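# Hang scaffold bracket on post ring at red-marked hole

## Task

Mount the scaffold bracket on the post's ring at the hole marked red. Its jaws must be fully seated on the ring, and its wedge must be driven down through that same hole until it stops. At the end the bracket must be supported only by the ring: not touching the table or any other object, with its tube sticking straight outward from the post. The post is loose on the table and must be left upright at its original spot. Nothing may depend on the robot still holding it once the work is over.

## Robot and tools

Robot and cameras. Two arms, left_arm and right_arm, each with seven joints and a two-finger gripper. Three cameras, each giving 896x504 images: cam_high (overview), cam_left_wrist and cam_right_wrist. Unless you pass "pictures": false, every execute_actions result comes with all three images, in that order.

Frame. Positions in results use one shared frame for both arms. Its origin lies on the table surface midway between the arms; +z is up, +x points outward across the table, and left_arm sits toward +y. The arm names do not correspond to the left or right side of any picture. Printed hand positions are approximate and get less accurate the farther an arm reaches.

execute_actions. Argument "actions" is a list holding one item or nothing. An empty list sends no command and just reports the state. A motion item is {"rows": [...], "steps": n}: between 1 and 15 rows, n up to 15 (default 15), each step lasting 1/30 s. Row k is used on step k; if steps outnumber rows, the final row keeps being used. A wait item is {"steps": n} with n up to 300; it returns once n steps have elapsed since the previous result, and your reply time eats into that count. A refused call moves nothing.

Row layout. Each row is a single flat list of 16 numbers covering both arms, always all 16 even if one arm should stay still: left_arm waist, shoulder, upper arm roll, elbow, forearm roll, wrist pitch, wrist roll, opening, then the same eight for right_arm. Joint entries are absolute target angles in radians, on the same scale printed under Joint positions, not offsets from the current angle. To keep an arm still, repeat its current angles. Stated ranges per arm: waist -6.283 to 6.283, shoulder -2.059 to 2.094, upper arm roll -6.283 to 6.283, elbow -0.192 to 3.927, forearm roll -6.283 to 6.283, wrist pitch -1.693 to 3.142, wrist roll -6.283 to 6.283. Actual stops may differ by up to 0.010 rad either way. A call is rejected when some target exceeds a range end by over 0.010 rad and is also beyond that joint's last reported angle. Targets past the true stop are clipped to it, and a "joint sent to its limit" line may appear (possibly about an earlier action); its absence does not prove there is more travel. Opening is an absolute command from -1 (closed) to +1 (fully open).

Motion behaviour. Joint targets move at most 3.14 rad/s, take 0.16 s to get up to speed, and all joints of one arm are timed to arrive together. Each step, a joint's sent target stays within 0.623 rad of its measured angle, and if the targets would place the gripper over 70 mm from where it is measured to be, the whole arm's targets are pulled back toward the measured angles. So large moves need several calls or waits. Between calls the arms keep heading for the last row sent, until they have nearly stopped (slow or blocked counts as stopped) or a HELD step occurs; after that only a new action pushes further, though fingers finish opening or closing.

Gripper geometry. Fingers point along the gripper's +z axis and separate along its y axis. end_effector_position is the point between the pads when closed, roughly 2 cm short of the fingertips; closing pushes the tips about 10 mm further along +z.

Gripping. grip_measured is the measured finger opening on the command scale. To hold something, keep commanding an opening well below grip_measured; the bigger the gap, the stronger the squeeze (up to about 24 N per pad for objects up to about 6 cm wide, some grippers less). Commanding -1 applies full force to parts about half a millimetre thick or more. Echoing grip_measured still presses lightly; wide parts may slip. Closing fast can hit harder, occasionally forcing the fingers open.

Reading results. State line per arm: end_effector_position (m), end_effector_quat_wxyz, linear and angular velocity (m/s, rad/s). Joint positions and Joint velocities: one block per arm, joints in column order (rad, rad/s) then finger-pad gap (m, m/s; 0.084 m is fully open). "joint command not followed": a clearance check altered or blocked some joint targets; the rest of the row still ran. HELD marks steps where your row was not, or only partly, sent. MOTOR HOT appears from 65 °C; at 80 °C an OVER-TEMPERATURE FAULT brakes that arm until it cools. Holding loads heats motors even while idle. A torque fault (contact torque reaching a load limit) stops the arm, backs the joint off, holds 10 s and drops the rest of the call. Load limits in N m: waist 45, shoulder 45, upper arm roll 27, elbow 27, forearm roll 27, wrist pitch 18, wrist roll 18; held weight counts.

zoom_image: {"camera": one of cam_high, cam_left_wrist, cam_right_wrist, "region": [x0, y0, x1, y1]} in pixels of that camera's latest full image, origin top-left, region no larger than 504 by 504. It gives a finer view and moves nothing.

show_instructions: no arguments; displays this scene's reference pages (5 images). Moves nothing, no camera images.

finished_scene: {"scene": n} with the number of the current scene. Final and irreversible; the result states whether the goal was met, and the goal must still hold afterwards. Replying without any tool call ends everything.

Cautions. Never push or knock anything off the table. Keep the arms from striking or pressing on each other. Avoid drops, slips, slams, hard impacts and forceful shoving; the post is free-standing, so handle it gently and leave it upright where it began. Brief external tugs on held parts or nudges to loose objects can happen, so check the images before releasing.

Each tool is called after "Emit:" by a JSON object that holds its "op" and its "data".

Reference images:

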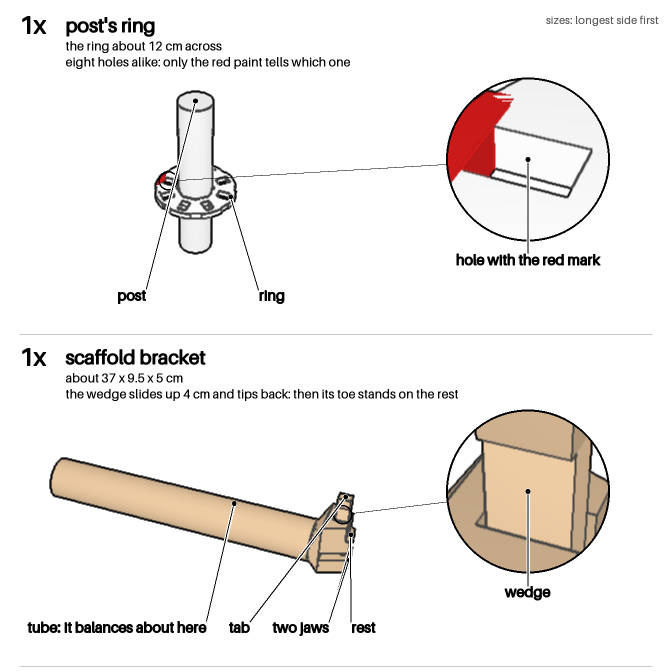

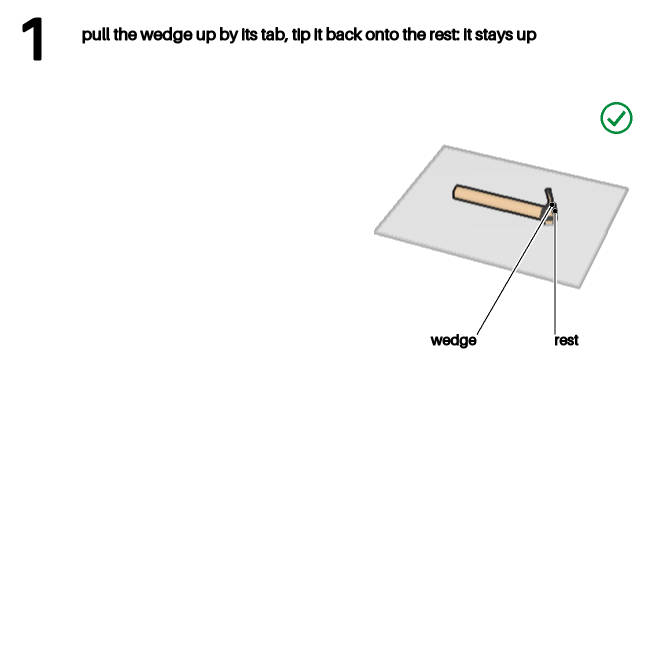

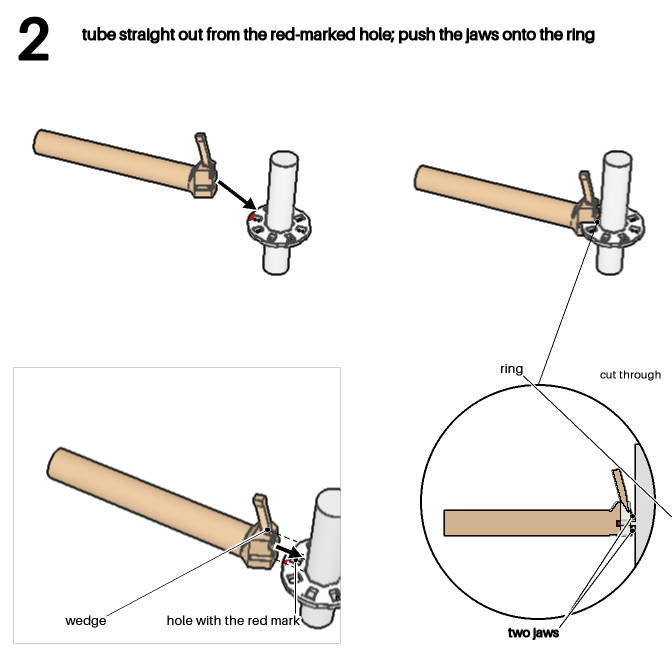

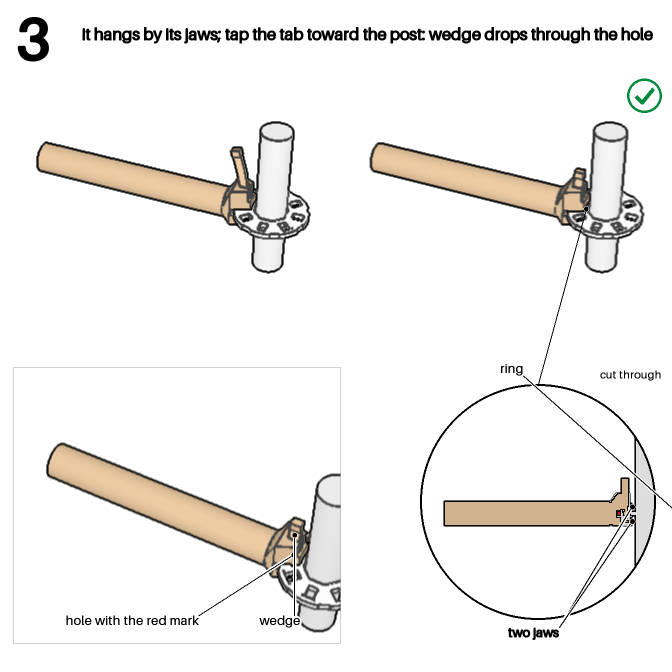

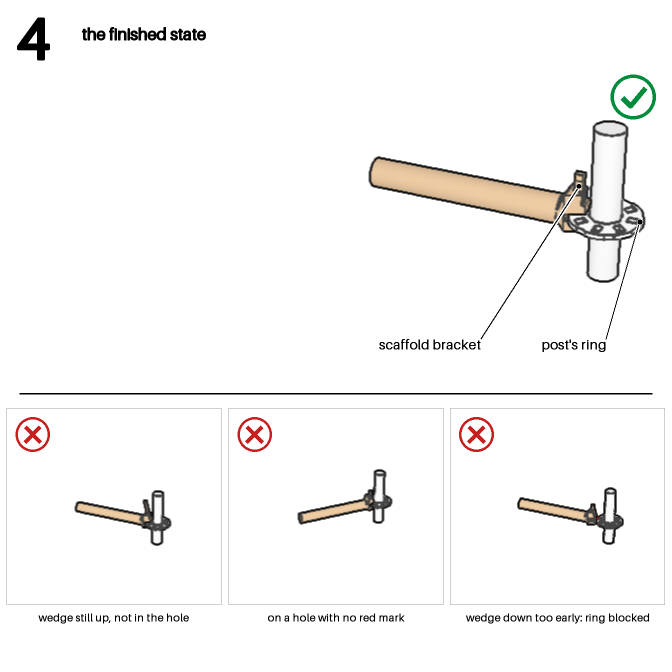

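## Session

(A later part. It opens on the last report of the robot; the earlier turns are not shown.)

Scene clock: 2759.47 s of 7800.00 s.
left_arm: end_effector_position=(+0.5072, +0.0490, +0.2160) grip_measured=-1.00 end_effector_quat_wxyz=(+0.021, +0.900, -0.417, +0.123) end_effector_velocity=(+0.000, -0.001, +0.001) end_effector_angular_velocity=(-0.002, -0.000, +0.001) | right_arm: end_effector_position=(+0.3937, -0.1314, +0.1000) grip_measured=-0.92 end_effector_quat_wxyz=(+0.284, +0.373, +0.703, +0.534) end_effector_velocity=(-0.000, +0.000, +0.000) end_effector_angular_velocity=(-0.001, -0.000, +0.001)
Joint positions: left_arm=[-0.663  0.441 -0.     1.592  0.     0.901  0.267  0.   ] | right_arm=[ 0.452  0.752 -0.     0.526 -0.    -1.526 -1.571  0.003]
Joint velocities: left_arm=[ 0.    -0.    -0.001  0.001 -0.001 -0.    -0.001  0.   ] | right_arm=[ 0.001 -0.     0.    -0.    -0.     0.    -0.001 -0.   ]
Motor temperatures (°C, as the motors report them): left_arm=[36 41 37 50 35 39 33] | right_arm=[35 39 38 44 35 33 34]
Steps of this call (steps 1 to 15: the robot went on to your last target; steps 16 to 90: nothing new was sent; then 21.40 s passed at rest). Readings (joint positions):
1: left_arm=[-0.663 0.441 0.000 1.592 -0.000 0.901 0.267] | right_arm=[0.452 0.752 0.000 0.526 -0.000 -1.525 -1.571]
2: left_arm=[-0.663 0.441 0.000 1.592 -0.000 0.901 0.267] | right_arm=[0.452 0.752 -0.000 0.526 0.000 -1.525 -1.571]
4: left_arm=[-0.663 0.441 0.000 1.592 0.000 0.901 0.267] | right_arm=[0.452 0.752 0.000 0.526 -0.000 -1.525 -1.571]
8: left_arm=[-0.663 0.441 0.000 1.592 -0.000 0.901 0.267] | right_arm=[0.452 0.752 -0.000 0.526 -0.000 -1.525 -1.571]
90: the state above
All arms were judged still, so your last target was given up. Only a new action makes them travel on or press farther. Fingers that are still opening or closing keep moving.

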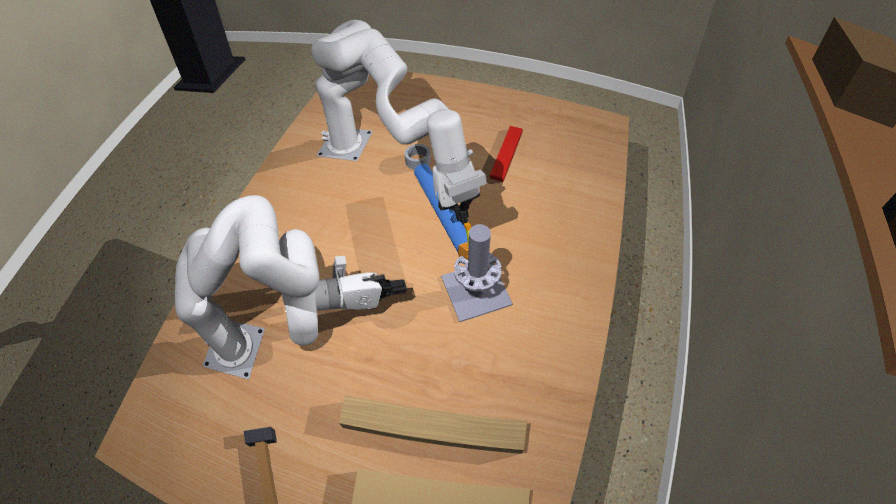

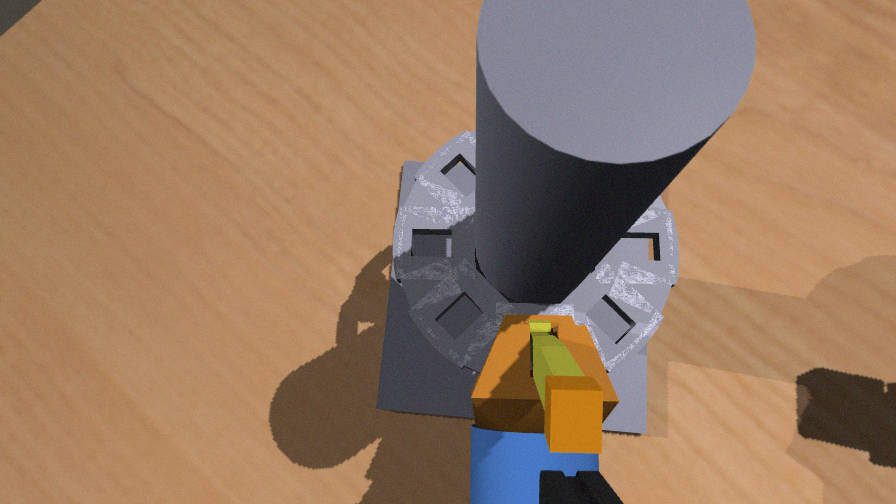

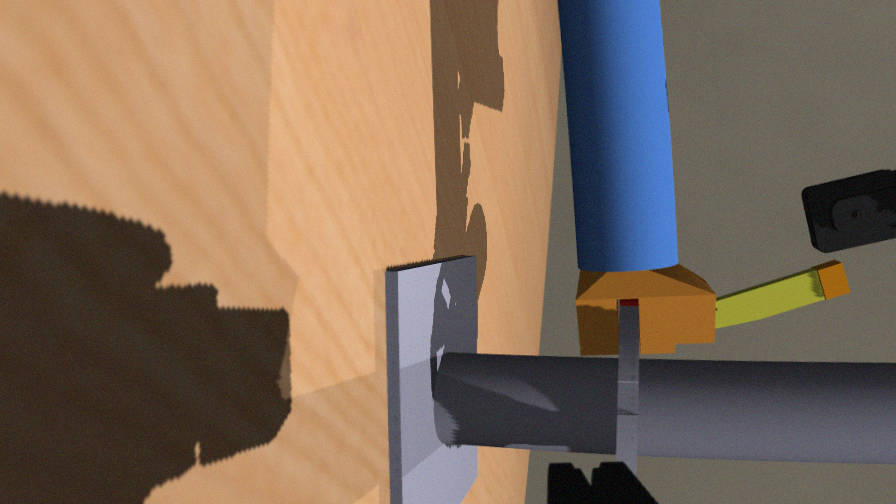

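Emit:
{"op": "execute_actions", "data": {"actions": [{"rows": [
[-0.6635,0.4413,0,1.5929,0,0.9016,0.2671,-1,0.452,0.7518,0,0.5263,0,-1.5255,-1.571,-0.9],
[-0.6637,0.4430,0,1.5955,0,0.9025,0.2670,-1,0.452,0.7518,0,0.5263,0,-1.5255,-1.571,-0.9],
[-0.6640,0.4457,0,1.5997,0,0.9040,0.2667,-1,0.452,0.7518,0,0.5263,0,-1.5255,-1.571,-0.9],
[-0.6644,0.4494,0,1.6054,0,0.9060,0.2663,-1,0.452,0.7518,0,0.5263,0,-1.5255,-1.571,-0.9],
[-0.6649,0.4539,0,1.6123,0,0.9084,0.2658,-1,0.452,0.7518,0,0.5263,0,-1.5255,-1.571,-0.9],
[-0.6654,0.4590,0,1.6200,0,0.9111,0.2652,-1,0.452,0.7518,0,0.5263,0,-1.5255,-1.571,-0.9],
[-0.6660,0.4644,0,1.6283,0,0.9139,0.2647,-1,0.452,0.7518,0,0.5263,0,-1.5255,-1.571,-0.9],
[-0.6666,0.4699,0,1.6368,0,0.9169,0.2641,-1,0.452,0.7518,0,0.5263,0,-1.5255,-1.571,-0.9],
[-0.6672,0.4753,0,1.6451,0,0.9198,0.2635,-1,0.452,0.7518,0,0.5263,0,-1.5255,-1.571,-0.9],
[-0.6678,0.4803,0,1.6528,0,0.9225,0.2630,-1,0.452,0.7518,0,0.5263,0,-1.5255,-1.571,-0.9],
[-0.6682,0.4848,0,1.6597,0,0.9249,0.2625,-1,0.452,0.7518,0,0.5263,0,-1.5255,-1.571,-0.9],
[-0.6686,0.4885,0,1.6654,0,0.9269,0.2621,-1,0.452,0.7518,0,0.5263,0,-1.5255,-1.571,-0.9],
[-0.6690,0.4913,0,1.6696,0,0.9283,0.2618,-1,0.452,0.7518,0,0.5263,0,-1.5255,-1.571,-0.9],
[-0.6691,0.4930,0,1.6722,0,0.9292,0.2616,-1,0.452,0.7518,0,0.5263,0,-1.5255,-1.571,-0.9],
[-0.6692,0.4936,0,1.6731,0,0.9296,0.2616,-1,0.452,0.7518,0,0.5263,0,-1.5255,-1.571,-0.9]
], "steps": 15}], "pictures": false}}

Emit:
{"op": "execute_actions", "data": {"actions": [{"steps": 15}]}}

Scene clock: 2792.40 s of 7800.00 s.
left_arm: end_effector_position=(+0.5155, +0.0392, +0.2161) grip_measured=-1.00 end_effector_quat_wxyz=(+0.021, +0.900, -0.417, +0.123) end_effector_velocity=(+0.014, -0.019, -0.001) end_effector_angular_velocity=(-0.001, +0.004, -0.002) | right_arm: end_effector_position=(+0.3937, -0.1314, +0.1000) grip_measured=-0.92 end_effector_quat_wxyz=(+0.284, +0.373, +0.703, +0.534) end_effector_velocity=(-0.000, +0.000, +0.000) end_effector_angular_velocity=(+0.000, -0.000, +0.000)
Joint positions: left_arm=[-0.668  0.486 -0.     1.662  0.     0.925  0.262  0.   ] | right_arm=[ 0.452  0.752  0.     0.526 -0.    -1.525 -1.571  0.003]
Joint velocities: left_arm=[-0.011  0.088 -0.001  0.131 -0.     0.046 -0.01   0.   ] | right_arm=[ 0.     0.     0.     0.     0.001  0.    -0.     0.   ]
Motor temperatures (°C, as the motors report them): left_arm=[36 41 37 51 35 39 33] | right_arm=[35 39 38 44 35 33 34]
Steps of this call (steps 1 to 90: nothing new was sent; then 29.43 s passed at rest; steps 91 to 105: all 15 steps of this action). Readings (joint positions):
91: left_arm=[-0.663 0.441 0.000 1.592 -0.000 0.901 0.267] | right_arm=[0.452 0.752 0.000 0.526 0.000 -1.525 -1.571]
92: left_arm=[-0.663 0.441 0.000 1.592 0.000 0.901 0.267] | right_arm=[0.452 0.752 -0.000 0.526 0.000 -1.526 -1.571]
94: left_arm=[-0.664 0.443 0.000 1.595 0.000 0.902 0.267] | right_arm=[0.452 0.752 -0.000 0.526 0.000 -1.525 -1.571]
98: left_arm=[-0.665 0.455 0.000 1.614 0.000 0.909 0.266] | right_arm=[0.452 0.752 -0.000 0.526 -0.000 -1.525 -1.571]
105: the state above

Scene clock: 2792.90 s of 7800.00 s.
left_arm: end_effector_position=(+0.5169, +0.0377, +0.2163) grip_measured=-1.00 end_effector_quat_wxyz=(+0.021, +0.900, -0.417, +0.123) end_effector_velocity=(+0.000, +0.000, -0.000) end_effector_angular_velocity=(+0.000, -0.000, +0.000) | right_arm: end_effector_position=(+0.3937, -0.1314, +0.1000) grip_measured=-0.92 end_effector_quat_wxyz=(+0.284, +0.373, +0.703, +0.534) end_effector_velocity=(-0.000, +0.000, -0.000) end_effector_angular_velocity=(+0.000, +0.001, +0.000)
Joint positions: left_arm=[-0.669  0.493  0.     1.673  0.     0.93   0.262  0.   ] | right_arm=[ 0.452  0.752 -0.     0.526 -0.    -1.526 -1.571  0.003]
Joint velocities: left_arm=[ 0.001  0.001 -0.     0.001  0.    -0.     0.     0.   ] | right_arm=[-0.     0.001  0.001  0.    -0.     0.     0.    -0.   ]
Motor temperatures (°C, as the motors report them): left_arm=[36 41 37 51 35 39 33] | right_arm=[35 39 38 44 35 33 34]
Steps of this call (steps 1 to 15: the robot went on to your last target). Readings (joint positions):
1: left_arm=[-0.669 0.489 -0.000 1.665 0.000 0.927 0.262] | right_arm=[0.452 0.752 -0.000 0.526 -0.000 -1.525 -1.571]
2: left_arm=[-0.669 0.490 -0.000 1.668 0.000 0.928 0.262] | right_arm=[0.452 0.752 0.000 0.526 0.000 -1.525 -1.571]
4: left_arm=[-0.669 0.492 -0.000 1.671 -0.000 0.929 0.262] | right_arm=[0.452 0.752 0.000 0.526 -0.000 -1.525 -1.571]
8: left_arm=[-0.669 0.493 -0.000 1.672 -0.000 0.929 0.262] | right_arm=[0.452 0.752 0.000 0.526 0.000 -1.525 -1.571]
15: the state above

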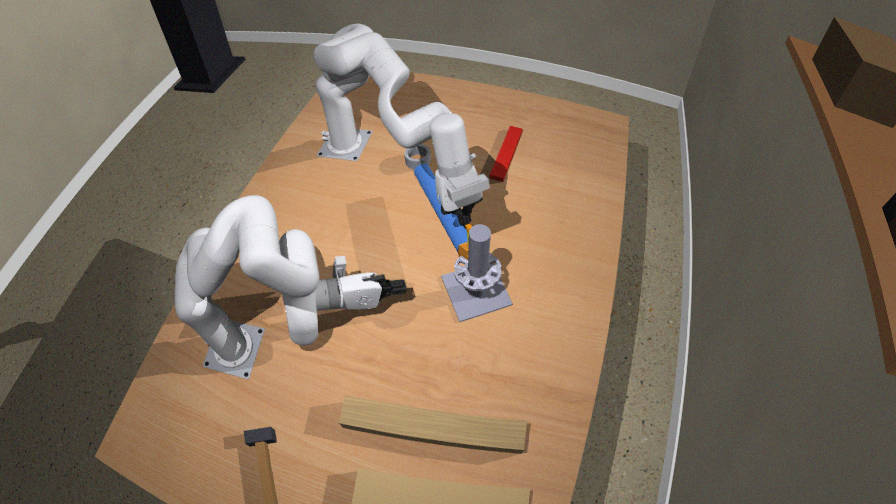

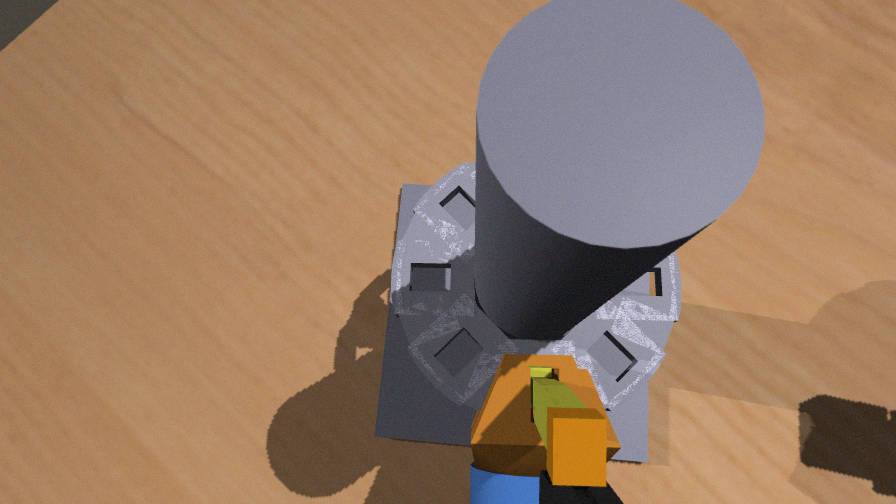

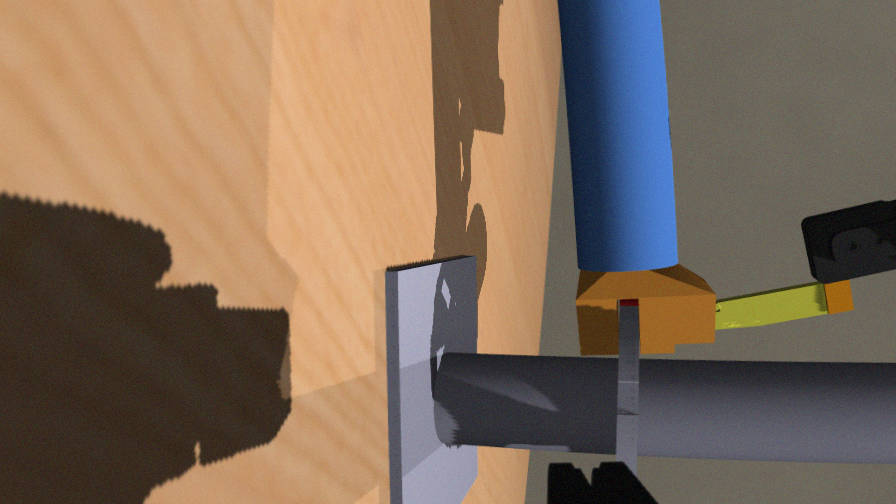

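Emit:
{"op": "zoom_image", "data": {"camera": "cam_right_wrist", "region": [560, 180, 896, 400]}}

Region (560, 180, 896, 400) of cam_right_wrist's 896x504 image, scaled by 1.500, with more detail than that image has; it fills the top 330 rows of this view, and the rest is white.

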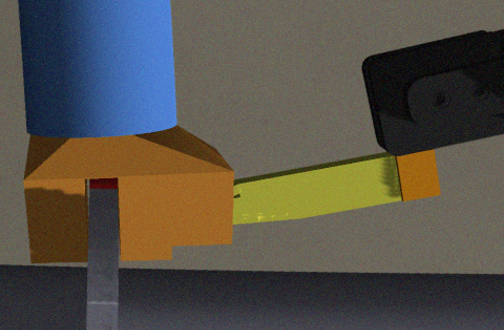

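Emit:
{"op": "execute_actions", "data": {"actions": [{"rows": [
[-0.6692,0.4939,0,1.6737,0,0.9299,0.2616,-1,0.452,0.7518,0,0.5263,0,-1.5255,-1.571,-0.9],
[-0.6693,0.4948,0,1.6755,0,0.9308,0.2615,-1,0.452,0.7518,0,0.5263,0,-1.5255,-1.571,-0.9],
[-0.6695,0.4962,0,1.6784,0,0.9323,0.2613,-1,0.452,0.7518,0,0.5263,0,-1.5255,-1.571,-0.9],
[-0.6698,0.4981,0,1.6823,0,0.9343,0.2610,-1,0.452,0.7518,0,0.5263,0,-1.5255,-1.571,-0.9],
[-0.6701,0.5004,0,1.6870,0,0.9367,0.2608,-1,0.452,0.7518,0,0.5263,0,-1.5255,-1.571,-0.9],
[-0.6704,0.5030,0,1.6922,0,0.9393,0.2604,-1,0.452,0.7518,0,0.5263,0,-1.5255,-1.571,-0.9],
[-0.6707,0.5057,0,1.6979,0,0.9422,0.2601,-1,0.452,0.7518,0,0.5263,0,-1.5255,-1.571,-0.9],
[-0.6711,0.5086,0,1.7037,0,0.9452,0.2597,-1,0.452,0.7518,0,0.5263,0,-1.5255,-1.571,-0.9],
[-0.6714,0.5113,0,1.7094,0,0.9481,0.2594,-1,0.452,0.7518,0,0.5263,0,-1.5255,-1.571,-0.9],
[-0.6718,0.5139,0,1.7147,0,0.9508,0.2591,-1,0.452,0.7518,0,0.5263,0,-1.5255,-1.571,-0.9],
[-0.6720,0.5162,0,1.7193,0,0.9531,0.2588,-1,0.452,0.7518,0,0.5263,0,-1.5255,-1.571,-0.9],
[-0.6723,0.5181,0,1.7232,0,0.9551,0.2585,-1,0.452,0.7518,0,0.5263,0,-1.5255,-1.571,-0.9],
[-0.6725,0.5195,0,1.7261,0,0.9566,0.2583,-1,0.452,0.7518,0,0.5263,0,-1.5255,-1.571,-0.9],
[-0.6726,0.5204,0,1.7279,0,0.9575,0.2582,-1,0.452,0.7518,0,0.5263,0,-1.5255,-1.571,-0.9],
[-0.6726,0.5207,0,1.7285,0,0.9578,0.2582,-1,0.452,0.7518,0,0.5263,0,-1.5255,-1.571,-0.9]
], "steps": 15}], "pictures": false}}

Emit:
{"op": "execute_actions", "data": {"actions": [{"steps": 15}]}}

Scene clock: 2835.23 s of 7800.00 s.
left_arm: end_effector_position=(+0.5213, +0.0321, +0.2205) grip_measured=-1.00 end_effector_quat_wxyz=(+0.022, +0.900, -0.417, +0.123) end_effector_velocity=(+0.008, -0.010, +0.007) end_effector_angular_velocity=(-0.000, +0.002, +0.001) | right_arm: end_effector_position=(+0.3937, -0.1313, +0.1000) grip_measured=-0.92 end_effector_quat_wxyz=(+0.284, +0.373, +0.703, +0.534) end_effector_velocity=(+0.000, +0.000, +0.000) end_effector_angular_velocity=(-0.002, -0.002, +0.001)
Joint positions: left_arm=[-0.672  0.517 -0.     1.721 -0.     0.954  0.259  0.   ] | right_arm=[ 0.452  0.752  0.     0.526 -0.    -1.525 -1.571  0.003]
Joint velocities: left_arm=[-0.005  0.044  0.     0.088  0.     0.045 -0.006  0.   ] | right_arm=[ 0.    -0.    -0.    -0.     0.    -0.    -0.002  0.   ]
Motor temperatures (°C, as the motors report them): left_arm=[36 41 37 51 35 39 33] | right_arm=[35 39 38 43 35 33 34]
Steps of this call (steps 1 to 15: the robot went on to your last target; steps 16 to 90: nothing new was sent; then 38.83 s passed at rest; steps 91 to 105: all 15 steps of this action). Readings (joint positions):
91: left_arm=[-0.669 0.494 0.000 1.673 0.000 0.930 0.262] | right_arm=[0.452 0.752 0.000 0.526 -0.000 -1.525 -1.571]
92: left_arm=[-0.669 0.494 0.000 1.673 -0.000 0.930 0.262] | right_arm=[0.452 0.752 -0.000 0.526 -0.000 -1.525 -1.571]
94: left_arm=[-0.669 0.495 0.000 1.675 -0.000 0.931 0.261] | right_arm=[0.452 0.752 -0.000 0.526 0.000 -1.525 -1.571]
98: left_arm=[-0.670 0.501 0.000 1.688 -0.000 0.937 0.261] | right_arm=[0.452 0.752 0.000 0.526 0.000 -1.526 -1.571]
105: the state above

Scene clock: 2835.73 s of 7800.00 s.
left_arm: end_effector_position=(+0.5220, +0.0314, +0.2210) grip_measured=-1.00 end_effector_quat_wxyz=(+0.022, +0.900, -0.417, +0.123) end_effector_velocity=(+0.000, +0.001, -0.001) end_effector_angular_velocity=(+0.001, +0.001, +0.001) | right_arm: end_effector_position=(+0.3937, -0.1314, +0.1000) grip_measured=-0.92 end_effector_quat_wxyz=(+0.284, +0.373, +0.703, +0.534) end_effector_velocity=(+0.000, -0.000, -0.000) end_effector_angular_velocity=(+0.000, +0.000, -0.001)
Joint positions: left_arm=[-0.673  0.521  0.     1.728 -0.     0.958  0.258  0.   ] | right_arm=[ 0.452  0.752 -0.     0.526 -0.    -1.525 -1.571  0.003]
Joint velocities: left_arm=[ 0.001  0.     0.    -0.001  0.    -0.     0.     0.   ] | right_arm=[-0. -0. -0. -0.  0. -0.  0. -0.]
Motor temperatures (°C, as the motors report them): left_arm=[36 41 37 51 35 39 33] | right_arm=[35 39 38 43 35 33 34]
Steps of this call (steps 1 to 15: the robot went on to your last target). Readings (joint positions):
1: left_arm=[-0.672 0.518 -0.000 1.723 -0.000 0.955 0.259] | right_arm=[0.452 0.752 0.000 0.526 -0.000 -1.526 -1.571]
2: left_arm=[-0.672 0.519 -0.000 1.725 -0.000 0.956 0.258] | right_arm=[0.452 0.752 0.000 0.526 0.000 -1.525 -1.571]
4: left_arm=[-0.673 0.520 -0.000 1.727 -0.000 0.957 0.258] | right_arm=[0.452 0.752 0.000 0.526 -0.000 -1.526 -1.571]
8: left_arm=[-0.673 0.520 0.000 1.728 -0.000 0.958 0.258] | right_arm=[0.452 0.752 -0.000 0.526 0.000 -1.525 -1.571]
15: the state above
All arms were judged still, so your last target was given up. Only a new action makes them travel on or press farther. Fingers that are still opening or closing keep moving.

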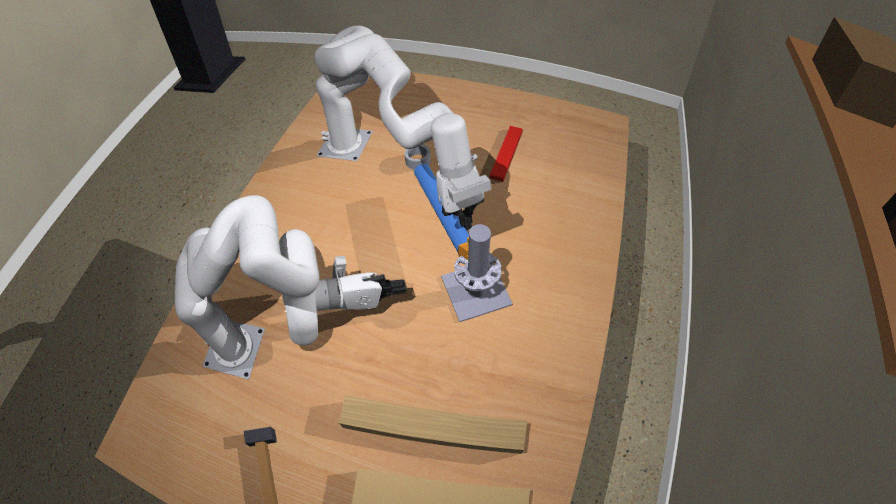

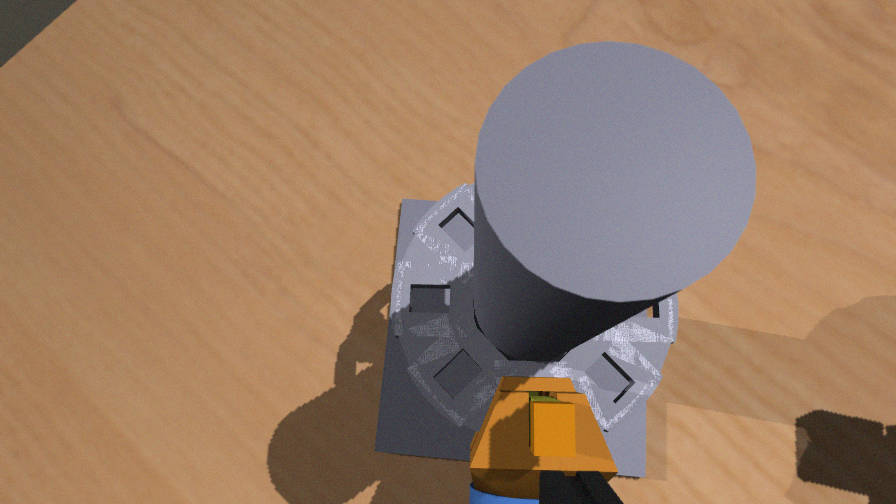

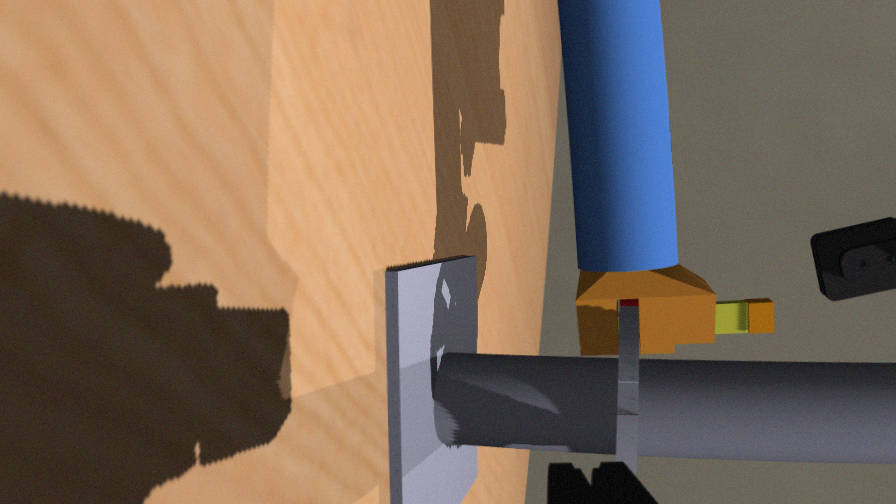

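Emit:
{"op": "execute_actions", "data": {"actions": [{"rows": [
[-0.6727,0.5216,0,1.7295,0,0.9578,0.2581,-1,0.452,0.7518,0,0.5263,0,-1.5255,-1.571,-0.9],
[-0.6729,0.5245,0,1.7325,0,0.9580,0.2579,-1,0.452,0.7518,0,0.5263,0,-1.5255,-1.571,-0.9],
[-0.6733,0.5290,0,1.7372,0,0.9582,0.2575,-1,0.452,0.7518,0,0.5263,0,-1.5255,-1.571,-0.9],
[-0.6739,0.5351,0,1.7436,0,0.9585,0.2570,-1,0.452,0.7518,0,0.5263,0,-1.5255,-1.571,-0.9],
[-0.6745,0.5425,0,1.7514,0,0.9589,0.2564,-1,0.452,0.7518,0,0.5263,0,-1.5255,-1.571,-0.9],
[-0.6752,0.5508,0,1.7601,0,0.9593,0.2556,-1,0.452,0.7518,0,0.5263,0,-1.5255,-1.571,-0.9],
[-0.6760,0.5597,0,1.7695,0,0.9597,0.2549,-1,0.452,0.7518,0,0.5263,0,-1.5255,-1.571,-0.9],
[-0.6768,0.5688,0,1.7790,0,0.9602,0.2541,-1,0.452,0.7518,0,0.5263,0,-1.5255,-1.571,-0.9],
[-0.6776,0.5777,0,1.7884,0,0.9606,0.2534,-1,0.452,0.7518,0,0.5263,0,-1.5255,-1.571,-0.9],
[-0.6783,0.5860,0,1.7971,0,0.9610,0.2527,-1,0.452,0.7518,0,0.5263,0,-1.5255,-1.571,-0.9],
[-0.6789,0.5934,0,1.8049,0,0.9614,0.2520,-1,0.452,0.7518,0,0.5263,0,-1.5255,-1.571,-0.9],
[-0.6795,0.5995,0,1.8113,0,0.9617,0.2515,-1,0.452,0.7518,0,0.5263,0,-1.5255,-1.571,-0.9],
[-0.6799,0.6040,0,1.8160,0,0.9619,0.2511,-1,0.452,0.7518,0,0.5263,0,-1.5255,-1.571,-0.9],
[-0.6801,0.6069,0,1.8190,0,0.9621,0.2509,-1,0.452,0.7518,0,0.5263,0,-1.5255,-1.571,-0.9],
[-0.6802,0.6078,0,1.8200,0,0.9621,0.2508,-1,0.452,0.7518,0,0.5263,0,-1.5255,-1.571,-0.9]
], "steps": 15}], "pictures": false}}

Emit:
{"op": "execute_actions", "data": {"actions": [{"steps": 15}]}}

Scene clock: 2891.33 s of 7800.00 s.
left_arm: end_effector_position=(+0.5328, +0.0181, +0.2066) grip_measured=-1.00 end_effector_quat_wxyz=(+0.022, +0.900, -0.417, +0.122) end_effector_velocity=(+0.019, -0.025, -0.031) end_effector_angular_velocity=(+0.000, +0.006, -0.001) | right_arm: end_effector_position=(+0.3937, -0.1314, +0.1000) grip_measured=-0.92 end_effector_quat_wxyz=(+0.284, +0.373, +0.703, +0.534) end_effector_velocity=(+0.000, -0.000, -0.000) end_effector_angular_velocity=(+0.000, +0.000, -0.000)
Joint positions: left_arm=[-0.679  0.596 -0.     1.806 -0.     0.962  0.252  0.   ] | right_arm=[ 0.452  0.752 -0.     0.526  0.    -1.525 -1.571  0.003]
Joint velocities: left_arm=[-0.013  0.147 -0.     0.149 -0.     0.007 -0.013  0.   ] | right_arm=[ 0.001  0.    -0.001  0.    -0.     0.     0.001  0.   ]
Motor temperatures (°C, as the motors report them): left_arm=[36 41 37 51 35 39 33] | right_arm=[35 39 38 43 35 33 34]
Steps of this call (steps 1 to 90: nothing new was sent; then 52.10 s passed at rest; steps 91 to 105: all 15 steps of this action). Readings (joint positions):
91: left_arm=[-0.673 0.521 0.000 1.729 0.000 0.958 0.258] | right_arm=[0.452 0.752 -0.000 0.526 -0.000 -1.525 -1.571]
92: left_arm=[-0.673 0.521 0.000 1.729 0.000 0.958 0.258] | right_arm=[0.452 0.752 -0.000 0.526 0.000 -1.525 -1.571]
94: left_arm=[-0.673 0.524 0.000 1.732 0.000 0.958 0.258] | right_arm=[0.452 0.752 -0.000 0.526 0.000 -1.525 -1.571]
98: left_arm=[-0.675 0.544 0.000 1.753 0.000 0.959 0.256] | right_arm=[0.452 0.752 -0.000 0.526 -0.000 -1.525 -1.571]
105: the state above

Scene clock: 2891.83 s of 7800.00 s.
left_arm: end_effector_position=(+0.5348, +0.0160, +0.2051) grip_measured=-1.00 end_effector_quat_wxyz=(+0.023, +0.900, -0.417, +0.123) end_effector_velocity=(+0.000, +0.000, -0.001) end_effector_angular_velocity=(+0.000, +0.001, +0.000) | right_arm: end_effector_position=(+0.3937, -0.1314, +0.1000) grip_measured=-0.92 end_effector_quat_wxyz=(+0.284, +0.373, +0.703, +0.534) end_effector_velocity=(+0.000, -0.000, -0.000) end_effector_angular_velocity=(-0.000, -0.000, -0.000)
Joint positions: left_arm=[-0.68   0.608  0.     1.82   0.     0.962  0.251  0.   ] | right_arm=[ 0.452  0.752  0.     0.526 -0.    -1.525 -1.571  0.003]
Joint velocities: left_arm=[-0.     0.001  0.001  0.    -0.001 -0.     0.     0.   ] | right_arm=[-0.  0. -0.  0.  0.  0. -0. -0.]
Motor temperatures (°C, as the motors report them): left_arm=[36 41 37 51 35 39 33] | right_arm=[35 39 38 43 35 33 34]
Steps of this call (steps 1 to 15: the robot went on to your last target). Readings (joint positions):
1: left_arm=[-0.680 0.600 -0.000 1.811 -0.000 0.962 0.252] | right_arm=[0.452 0.752 0.000 0.526 0.000 -1.525 -1.571]
2: left_arm=[-0.680 0.603 -0.000 1.814 -0.000 0.962 0.251] | right_arm=[0.452 0.752 0.000 0.526 -0.000 -1.525 -1.571]
4: left_arm=[-0.680 0.606 -0.000 1.817 -0.000 0.962 0.251] | right_arm=[0.452 0.752 -0.000 0.526 -0.000 -1.525 -1.571]
8: left_arm=[-0.680 0.607 0.000 1.820 0.000 0.962 0.251] | right_arm=[0.452 0.752 0.000 0.526 0.000 -1.525 -1.571]
15: the state above

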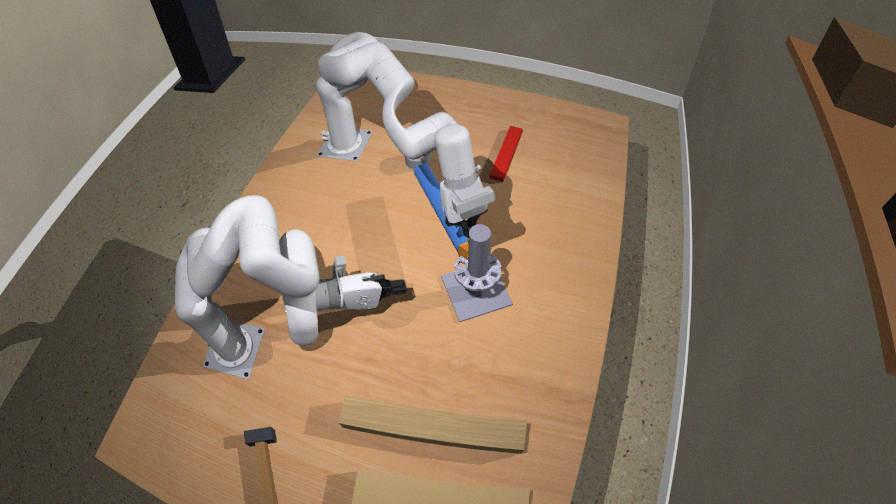

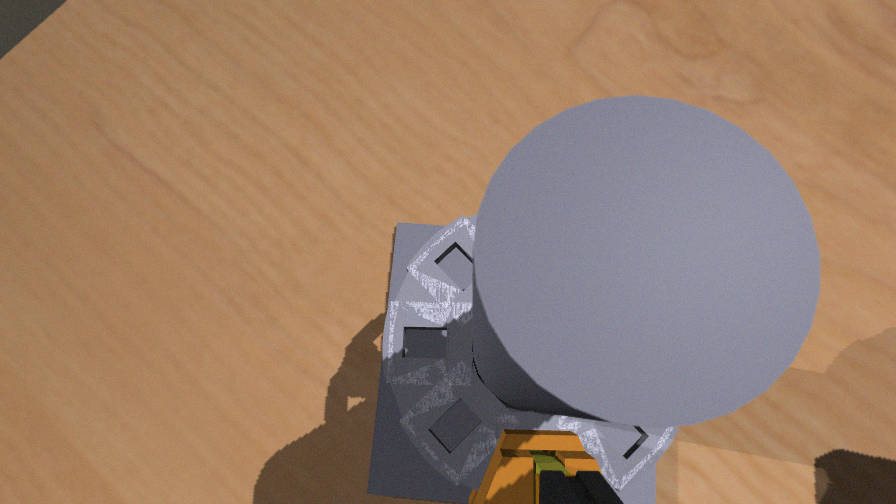

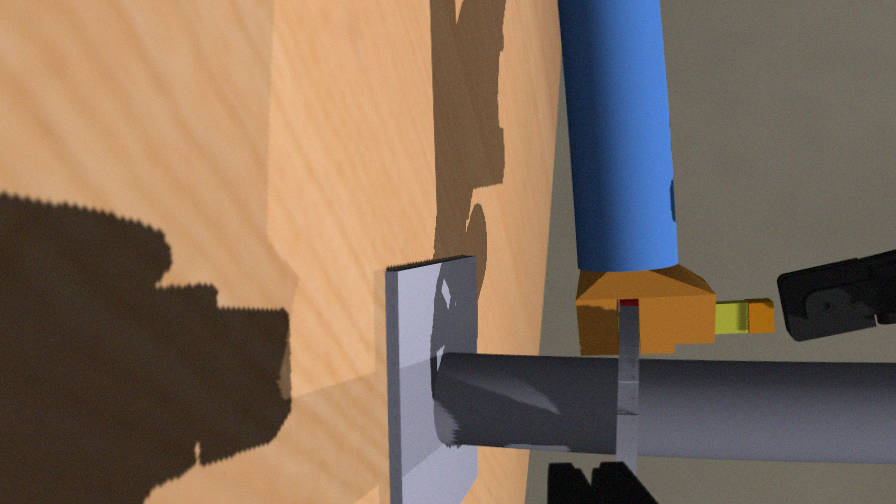

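Emit:
{"op": "zoom_image", "data": {"camera": "cam_right_wrist", "region": [690, 250, 860, 380]}}

Region (690, 250, 860, 380) of cam_right_wrist's 896x504 image, scaled by 2.965, with more detail than that image has; it fills the top 385 rows of this view, and the rest is white.

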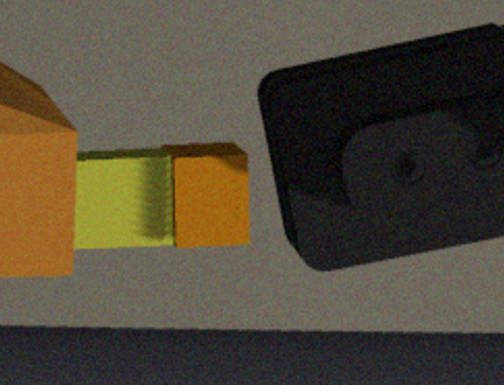

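Emit:
{"op": "execute_actions", "data": {"actions": [{"rows": [
[-0.6802,0.6079,0,1.8196,0,0.9616,0.2508,-1,0.452,0.7518,0,0.5263,0,-1.5255,-1.571,-0.9],
[-0.6802,0.6081,0,1.8191,0,0.9609,0.2508,-1,0.452,0.7518,0,0.5263,0,-1.5255,-1.571,-0.9],
[-0.6802,0.6083,0,1.8184,0,0.9600,0.2508,-1,0.452,0.7518,0,0.5263,0,-1.5255,-1.571,-0.9],
[-0.6802,0.6086,0,1.8176,0,0.9590,0.2508,-1,0.452,0.7518,0,0.5263,0,-1.5255,-1.571,-0.9],
[-0.6802,0.6089,0,1.8167,0,0.9578,0.2508,-1,0.452,0.7518,0,0.5263,0,-1.5255,-1.571,-0.9],
[-0.6802,0.6092,0,1.8158,0,0.9565,0.2508,-1,0.452,0.7518,0,0.5263,0,-1.5255,-1.571,-0.9],
[-0.6802,0.6095,0,1.8148,0,0.9552,0.2508,-1,0.452,0.7518,0,0.5263,0,-1.5255,-1.571,-0.9],
[-0.6802,0.6098,0,1.8138,0,0.9539,0.2508,-1,0.452,0.7518,0,0.5263,0,-1.5255,-1.571,-0.9],
[-0.6802,0.6101,0,1.8129,0,0.9527,0.2508,-1,0.452,0.7518,0,0.5263,0,-1.5255,-1.571,-0.9],
[-0.6802,0.6104,0,1.8121,0,0.9517,0.2508,-1,0.452,0.7518,0,0.5263,0,-1.5255,-1.571,-0.9],
[-0.6802,0.6106,0,1.8115,0,0.9508,0.2508,-1,0.452,0.7518,0,0.5263,0,-1.5255,-1.571,-0.9],
[-0.6802,0.6108,0,1.8110,0,0.9501,0.2508,-1,0.452,0.7518,0,0.5263,0,-1.5255,-1.571,-0.9],
[-0.6802,0.6109,0,1.8106,0,0.9496,0.2508,-1,0.452,0.7518,0,0.5263,0,-1.5255,-1.571,-0.9]
], "steps": 15}], "pictures": false}}

Emit:
{"op": "execute_actions", "data": {"actions": [{"steps": 10}]}}

Emit:
{"op": "zoom_image", "data": {"camera": "cam_right_wrist", "region": [690, 250, 860, 380]}}

Scene clock: 2917.47 s of 7800.00 s.
left_arm: end_effector_position=(+0.5348, +0.0160, +0.2003) grip_measured=-1.00 end_effector_quat_wxyz=(+0.023, +0.900, -0.417, +0.122) end_effector_velocity=(-0.000, -0.000, -0.006) end_effector_angular_velocity=(+0.001, +0.001, -0.001) | right_arm: end_effector_position=(+0.3937, -0.1314, +0.1000) grip_measured=-0.92 end_effector_quat_wxyz=(+0.284, +0.373, +0.703, +0.534) end_effector_velocity=(-0.000, +0.000, -0.000) end_effector_angular_velocity=(+0.001, +0.001, +0.001)
Joint positions: left_arm=[-0.68   0.611  0.     1.811 -0.     0.951  0.251  0.   ] | right_arm=[ 0.452  0.752  0.     0.526  0.    -1.526 -1.571  0.003]
Joint velocities: left_arm=[-0.001  0.004  0.    -0.011  0.    -0.013  0.     0.   ] | right_arm=[ 0.     0.    -0.    -0.    -0.001 -0.     0.001 -0.   ]
Motor temperatures (°C, as the motors report them): left_arm=[36 41 37 51 35 39 33] | right_arm=[35 39 38 43 35 33 34]
Steps of this call (steps 1 to 15: the robot went on to your last target; steps 16 to 90: nothing new was sent; then 22.13 s passed at rest; steps 91 to 105: all 15 steps of this action). Readings (joint positions):
91: left_arm=[-0.680 0.608 -0.000 1.820 -0.000 0.962 0.251] | right_arm=[0.452 0.752 -0.000 0.526 -0.000 -1.525 -1.571]
92: left_arm=[-0.680 0.608 0.000 1.820 0.000 0.962 0.251] | right_arm=[0.452 0.752 0.000 0.526 0.000 -1.525 -1.571]
94: left_arm=[-0.680 0.608 -0.000 1.819 0.000 0.961 0.251] | right_arm=[0.452 0.752 -0.000 0.526 -0.000 -1.525 -1.571]
98: left_arm=[-0.680 0.609 -0.000 1.817 0.000 0.958 0.251] | right_arm=[0.452 0.752 -0.000 0.526 -0.000 -1.526 -1.571]
105: the state above

Scene clock: 2917.80 s of 7800.00 s.
left_arm: end_effector_position=(+0.5349, +0.0160, +0.2001) grip_measured=-1.00 end_effector_quat_wxyz=(+0.023, +0.900, -0.417, +0.123) end_effector_velocity=(-0.000, +0.000, -0.001) end_effector_angular_velocity=(+0.001, +0.002, -0.000) | right_arm: end_effector_position=(+0.3937, -0.1314, +0.1000) grip_measured=-0.92 end_effector_quat_wxyz=(+0.284, +0.373, +0.703, +0.534) end_effector_velocity=(-0.000, -0.000, -0.001) end_effector_angular_velocity=(-0.002, +0.000, -0.000)
Joint positions: left_arm=[-0.68   0.611 -0.     1.811  0.     0.95   0.251  0.   ] | right_arm=[ 0.452  0.752 -0.     0.526  0.    -1.526 -1.571  0.003]
Joint velocities: left_arm=[ 0.001  0.    -0.001 -0.002 -0.    -0.     0.     0.   ] | right_arm=[-0.001  0.001  0.    -0.    -0.     0.    -0.001 -0.   ]
Motor temperatures (°C, as the motors report them): left_arm=[36 41 37 51 35 39 33] | right_arm=[35 39 38 43 35 33 34]
Steps of this call (steps 1 to 10: the robot went on to your last target). Readings (joint positions):
1: left_arm=[-0.680 0.611 0.000 1.811 -0.000 0.950 0.251] | right_arm=[0.452 0.752 -0.000 0.526 0.000 -1.525 -1.571]
2: left_arm=[-0.680 0.611 0.000 1.811 -0.000 0.950 0.251] | right_arm=[0.452 0.752 -0.000 0.526 -0.000 -1.525 -1.571]
4: left_arm=[-0.680 0.611 0.000 1.811 0.000 0.950 0.251] | right_arm=[0.452 0.752 0.000 0.526 -0.000 -1.526 -1.571]
8: left_arm=[-0.680 0.611 -0.000 1.811 0.000 0.950 0.251] | right_arm=[0.452 0.752 -0.000 0.526 0.000 -1.525 -1.571]
10: the state above

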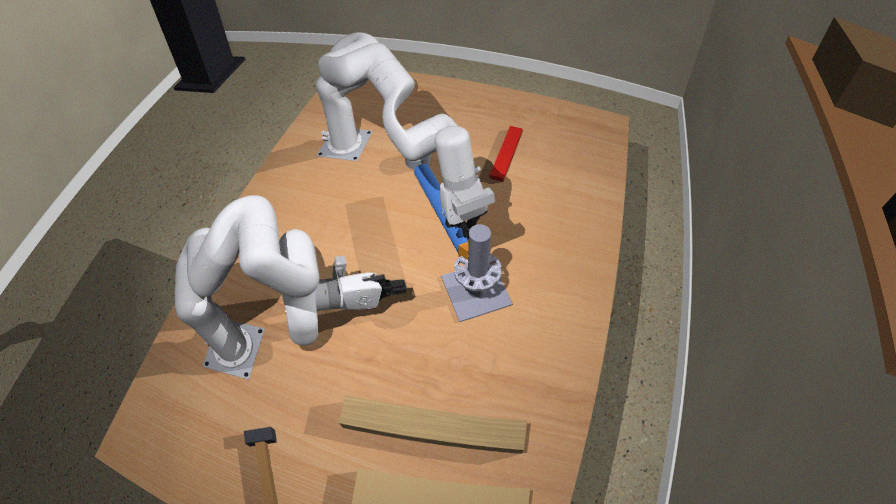

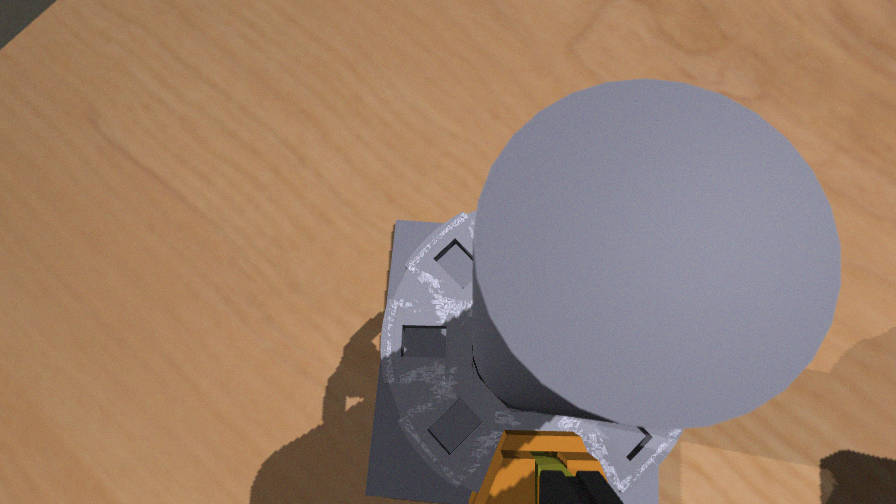

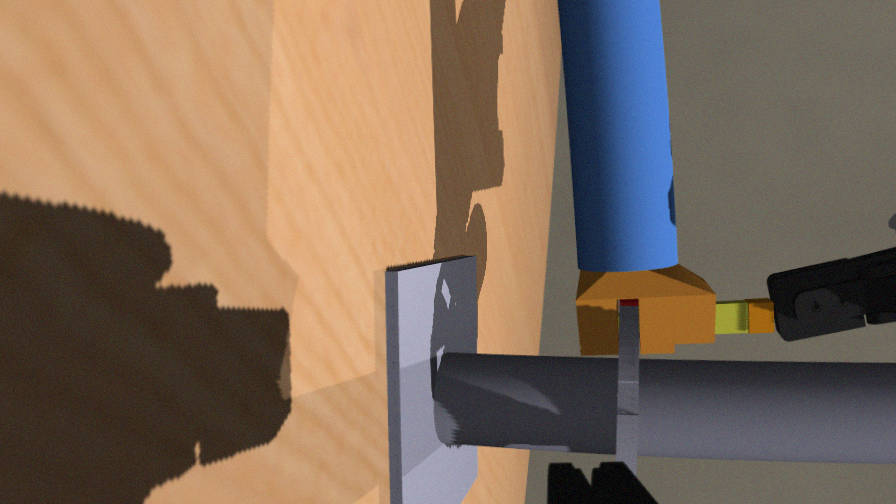

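Region (690, 250, 860, 380) of cam_right_wrist's 896x504 image, scaled by 2.965, with more detail than that image has; it fills the top 385 rows of this view, and the rest is white.

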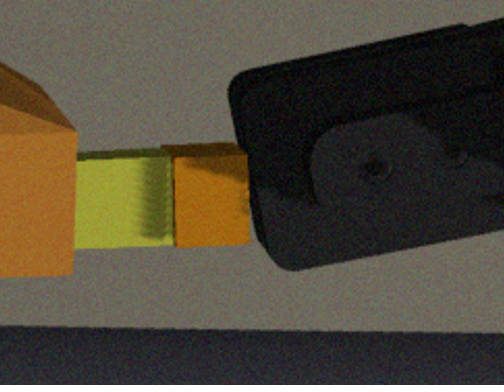

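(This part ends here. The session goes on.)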